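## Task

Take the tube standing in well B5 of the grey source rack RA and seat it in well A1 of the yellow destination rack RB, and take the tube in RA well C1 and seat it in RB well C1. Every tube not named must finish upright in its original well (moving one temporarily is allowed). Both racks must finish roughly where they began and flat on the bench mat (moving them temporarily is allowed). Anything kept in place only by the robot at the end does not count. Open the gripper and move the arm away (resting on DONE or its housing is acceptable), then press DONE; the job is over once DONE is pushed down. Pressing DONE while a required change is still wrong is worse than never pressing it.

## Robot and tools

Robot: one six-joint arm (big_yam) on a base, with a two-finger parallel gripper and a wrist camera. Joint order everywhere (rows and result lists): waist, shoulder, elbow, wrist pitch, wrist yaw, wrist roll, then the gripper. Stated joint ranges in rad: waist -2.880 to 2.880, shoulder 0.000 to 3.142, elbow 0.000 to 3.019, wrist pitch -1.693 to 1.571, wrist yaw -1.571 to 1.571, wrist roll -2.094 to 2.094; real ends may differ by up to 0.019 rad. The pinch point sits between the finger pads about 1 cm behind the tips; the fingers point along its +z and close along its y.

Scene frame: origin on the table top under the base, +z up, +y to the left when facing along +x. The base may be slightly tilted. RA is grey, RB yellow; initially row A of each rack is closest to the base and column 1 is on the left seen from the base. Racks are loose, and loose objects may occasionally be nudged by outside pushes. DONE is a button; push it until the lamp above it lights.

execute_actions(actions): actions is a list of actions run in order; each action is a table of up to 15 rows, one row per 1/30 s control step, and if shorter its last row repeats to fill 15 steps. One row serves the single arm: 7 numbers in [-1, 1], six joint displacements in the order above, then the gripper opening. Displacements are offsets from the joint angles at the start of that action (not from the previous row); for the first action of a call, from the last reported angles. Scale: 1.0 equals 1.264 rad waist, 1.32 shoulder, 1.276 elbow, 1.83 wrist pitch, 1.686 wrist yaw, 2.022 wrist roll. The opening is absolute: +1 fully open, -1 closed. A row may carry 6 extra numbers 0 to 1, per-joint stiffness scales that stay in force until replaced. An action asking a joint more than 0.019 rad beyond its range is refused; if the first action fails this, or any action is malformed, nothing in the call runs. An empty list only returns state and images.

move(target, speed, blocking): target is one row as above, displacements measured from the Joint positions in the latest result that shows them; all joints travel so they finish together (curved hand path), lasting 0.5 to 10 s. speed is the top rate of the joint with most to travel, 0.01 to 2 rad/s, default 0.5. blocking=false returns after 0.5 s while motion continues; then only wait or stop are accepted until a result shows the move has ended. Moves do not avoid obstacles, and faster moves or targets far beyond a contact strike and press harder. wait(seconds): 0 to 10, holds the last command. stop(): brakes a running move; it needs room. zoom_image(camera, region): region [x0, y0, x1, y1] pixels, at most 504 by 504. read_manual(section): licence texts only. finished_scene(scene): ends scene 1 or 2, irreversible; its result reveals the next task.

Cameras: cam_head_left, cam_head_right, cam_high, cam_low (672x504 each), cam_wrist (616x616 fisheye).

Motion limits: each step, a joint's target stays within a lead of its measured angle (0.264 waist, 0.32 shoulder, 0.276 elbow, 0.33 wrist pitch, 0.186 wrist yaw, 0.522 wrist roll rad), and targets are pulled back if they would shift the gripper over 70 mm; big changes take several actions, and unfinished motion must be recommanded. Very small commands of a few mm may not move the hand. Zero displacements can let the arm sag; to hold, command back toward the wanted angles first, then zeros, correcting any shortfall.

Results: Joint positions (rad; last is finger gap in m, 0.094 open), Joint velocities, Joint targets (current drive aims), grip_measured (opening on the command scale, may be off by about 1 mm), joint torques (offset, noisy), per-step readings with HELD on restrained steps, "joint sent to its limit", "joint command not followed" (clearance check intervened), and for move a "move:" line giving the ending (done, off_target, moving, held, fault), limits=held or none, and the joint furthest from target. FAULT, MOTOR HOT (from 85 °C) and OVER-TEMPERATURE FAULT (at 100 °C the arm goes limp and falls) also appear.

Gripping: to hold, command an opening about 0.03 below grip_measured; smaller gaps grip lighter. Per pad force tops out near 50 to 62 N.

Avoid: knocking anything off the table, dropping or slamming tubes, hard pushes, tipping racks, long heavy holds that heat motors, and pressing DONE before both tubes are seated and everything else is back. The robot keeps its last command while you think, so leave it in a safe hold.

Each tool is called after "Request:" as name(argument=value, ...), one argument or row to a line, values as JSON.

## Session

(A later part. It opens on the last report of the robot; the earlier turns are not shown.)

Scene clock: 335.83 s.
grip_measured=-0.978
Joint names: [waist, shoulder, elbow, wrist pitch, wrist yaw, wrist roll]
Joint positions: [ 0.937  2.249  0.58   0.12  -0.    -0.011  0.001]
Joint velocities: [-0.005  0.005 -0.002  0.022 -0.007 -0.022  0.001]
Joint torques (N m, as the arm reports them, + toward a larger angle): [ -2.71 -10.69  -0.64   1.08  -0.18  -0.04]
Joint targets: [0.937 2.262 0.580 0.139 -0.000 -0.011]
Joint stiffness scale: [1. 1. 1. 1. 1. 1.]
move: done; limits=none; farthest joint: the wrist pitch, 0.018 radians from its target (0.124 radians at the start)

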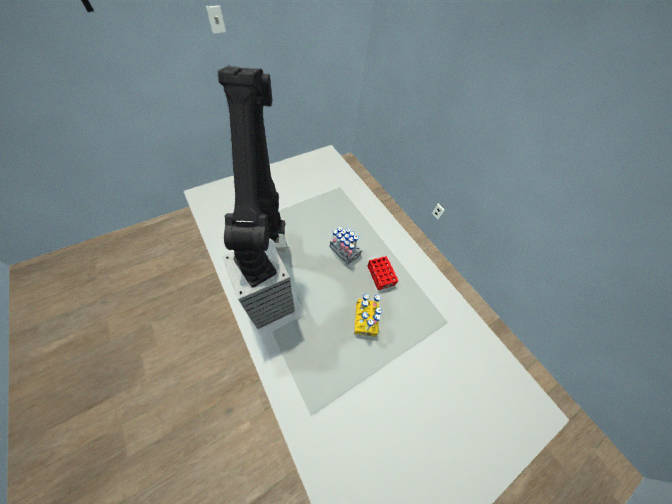

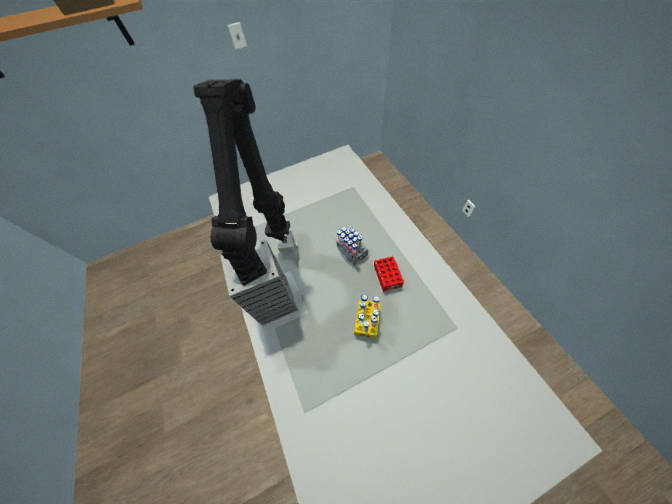

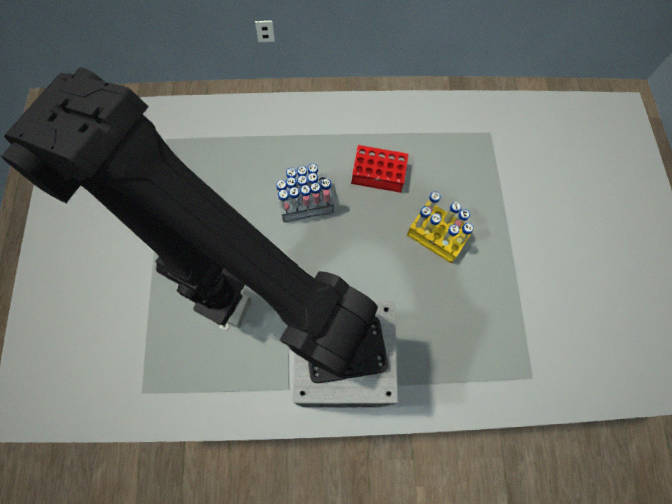

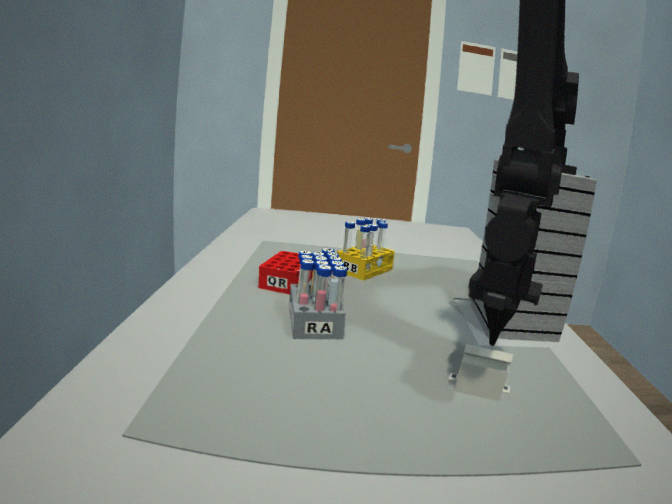

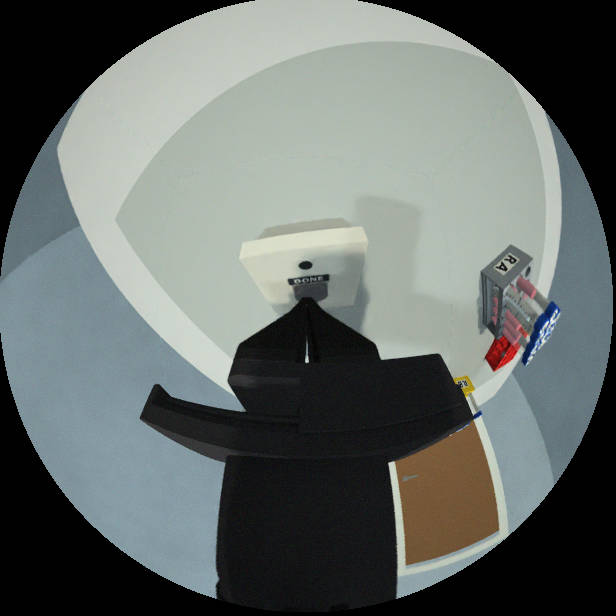

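Request:
move(
  target=[0,0.05,0,0.04,0,0,-1],
  speed=0.05,
)

Scene clock: 339.90 s.
grip_measured=-0.978
Joint names: [waist, shoulder, elbow, wrist pitch, wrist yaw, wrist roll]
Joint positions: [ 0.937  2.295  0.58   0.169 -0.    -0.011  0.001]
Joint velocities: [-0.005 -0.015 -0.012 -0.017 -0.007  0.007  0.   ]
Joint torques (N m, as the arm reports them, + toward a larger angle): [-2.01 -9.59 -0.97  1.22 -0.13 -0.03]
Joint targets: [0.937 2.314 0.580 0.193 -0.000 -0.011]
Joint stiffness scale: [1. 1. 1. 1. 1. 1.]
move: off_target; limits=none; farthest joint: the wrist pitch, 0.024 radians from its target (0.073 radians at the start)

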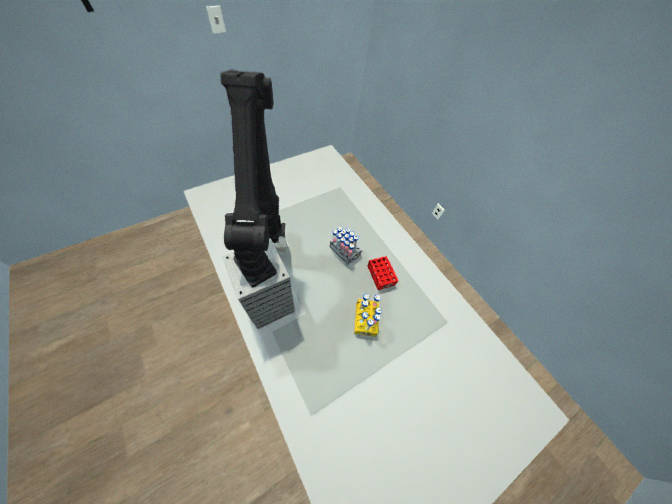

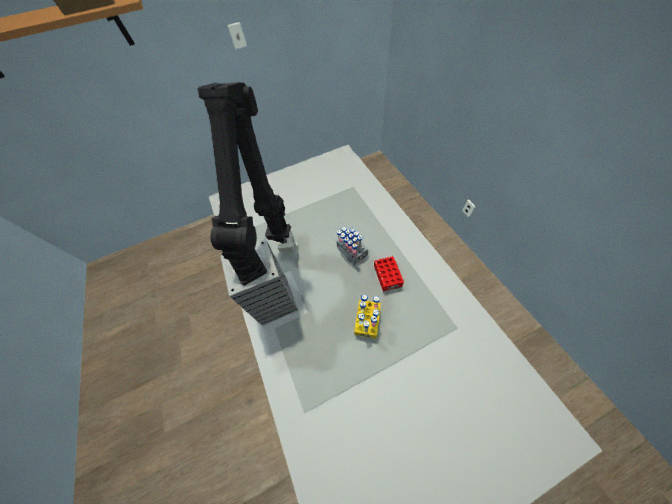

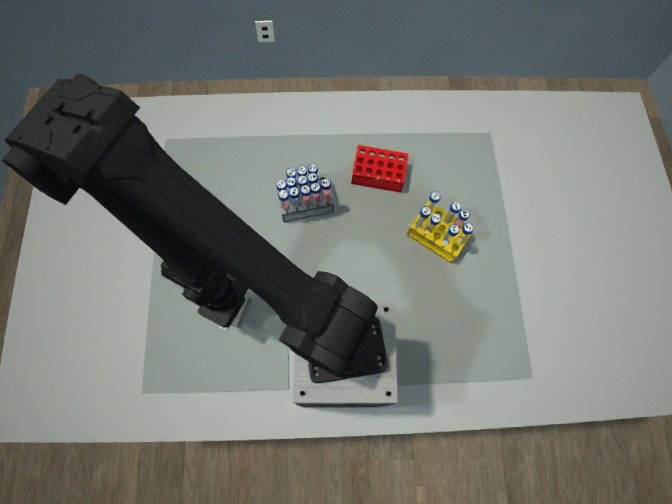

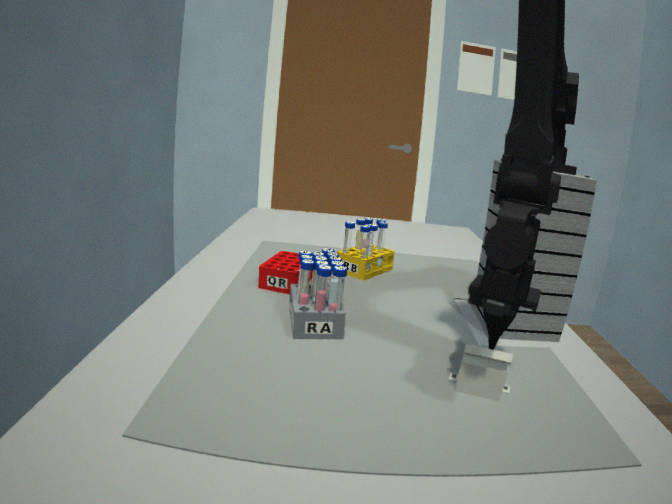

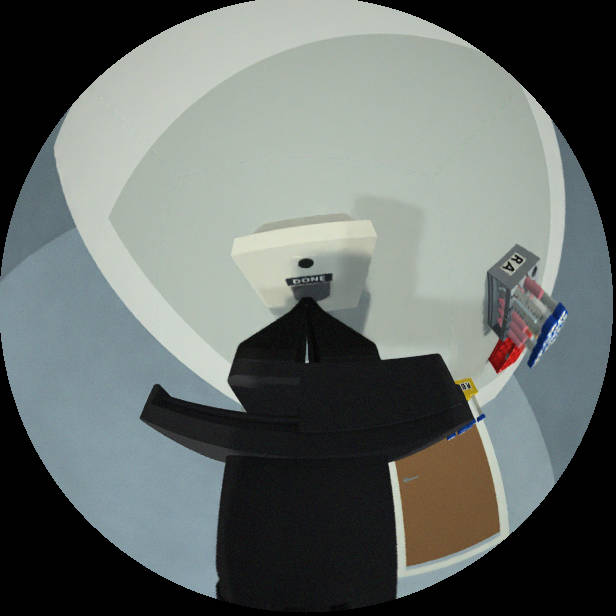

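Contact; press further.

Request:
move(
  target=[0,0.04,0,0.045,0,0,-1],
  speed=0.05,
)

Scene clock: 343.23 s.
grip_measured=-0.978
Joint names: [waist, shoulder, elbow, wrist pitch, wrist yaw, wrist roll]
Joint positions: [ 0.937  2.3    0.579  0.184 -0.    -0.011  0.001]
Joint velocities: [ 0.005 -0.005 -0.007 -0.002  0.066  0.051  0.   ]
Joint torques (N m, as the arm reports them, + toward a larger angle): no reading
Joint stiffness scale: [1. 1. 1. 1. 1. 1.]
move: unfinished (the scene ended)
The task's run has ended: the event that ends the task has happened. This ends this scene only. If you have not yet called finished_scene for this scene, call it to go on to the next scene.

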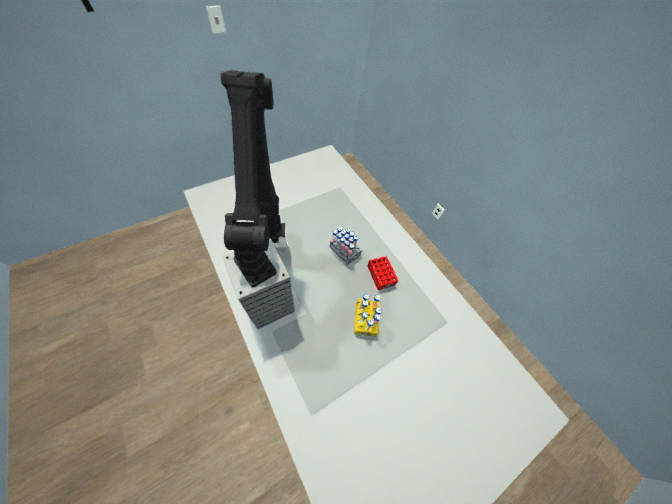

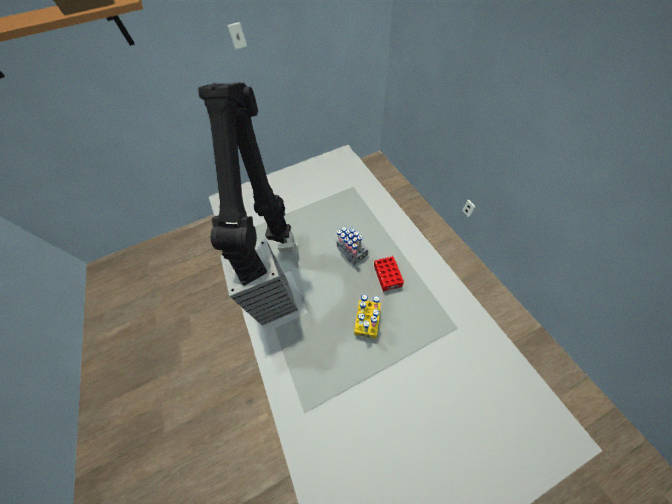

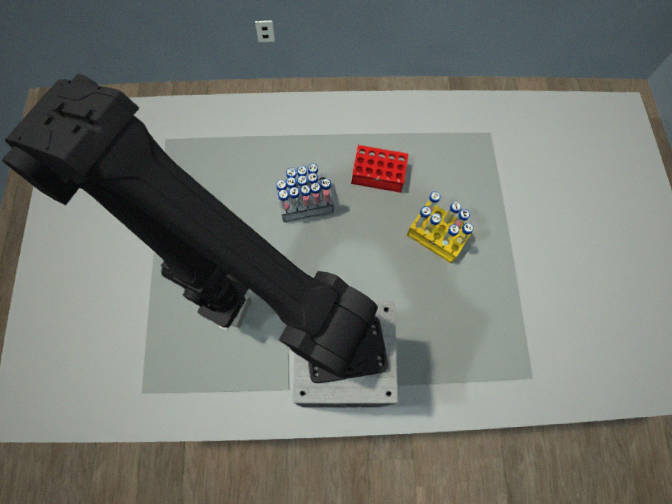

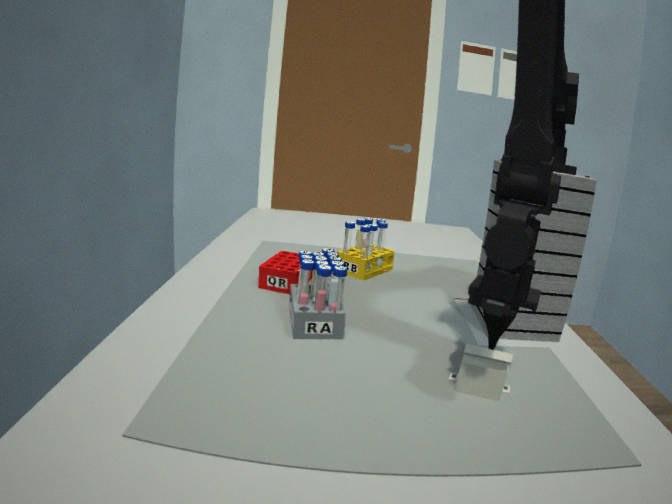

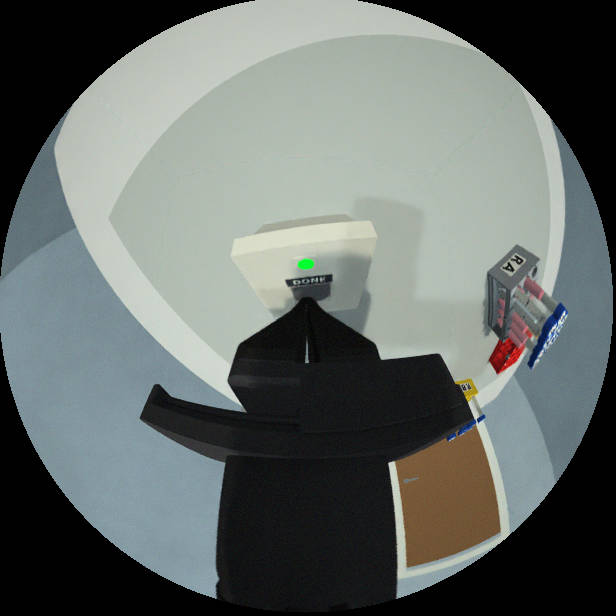

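Request:
finished_scene(
  scene=1,
)

The scene is finished: the task was done.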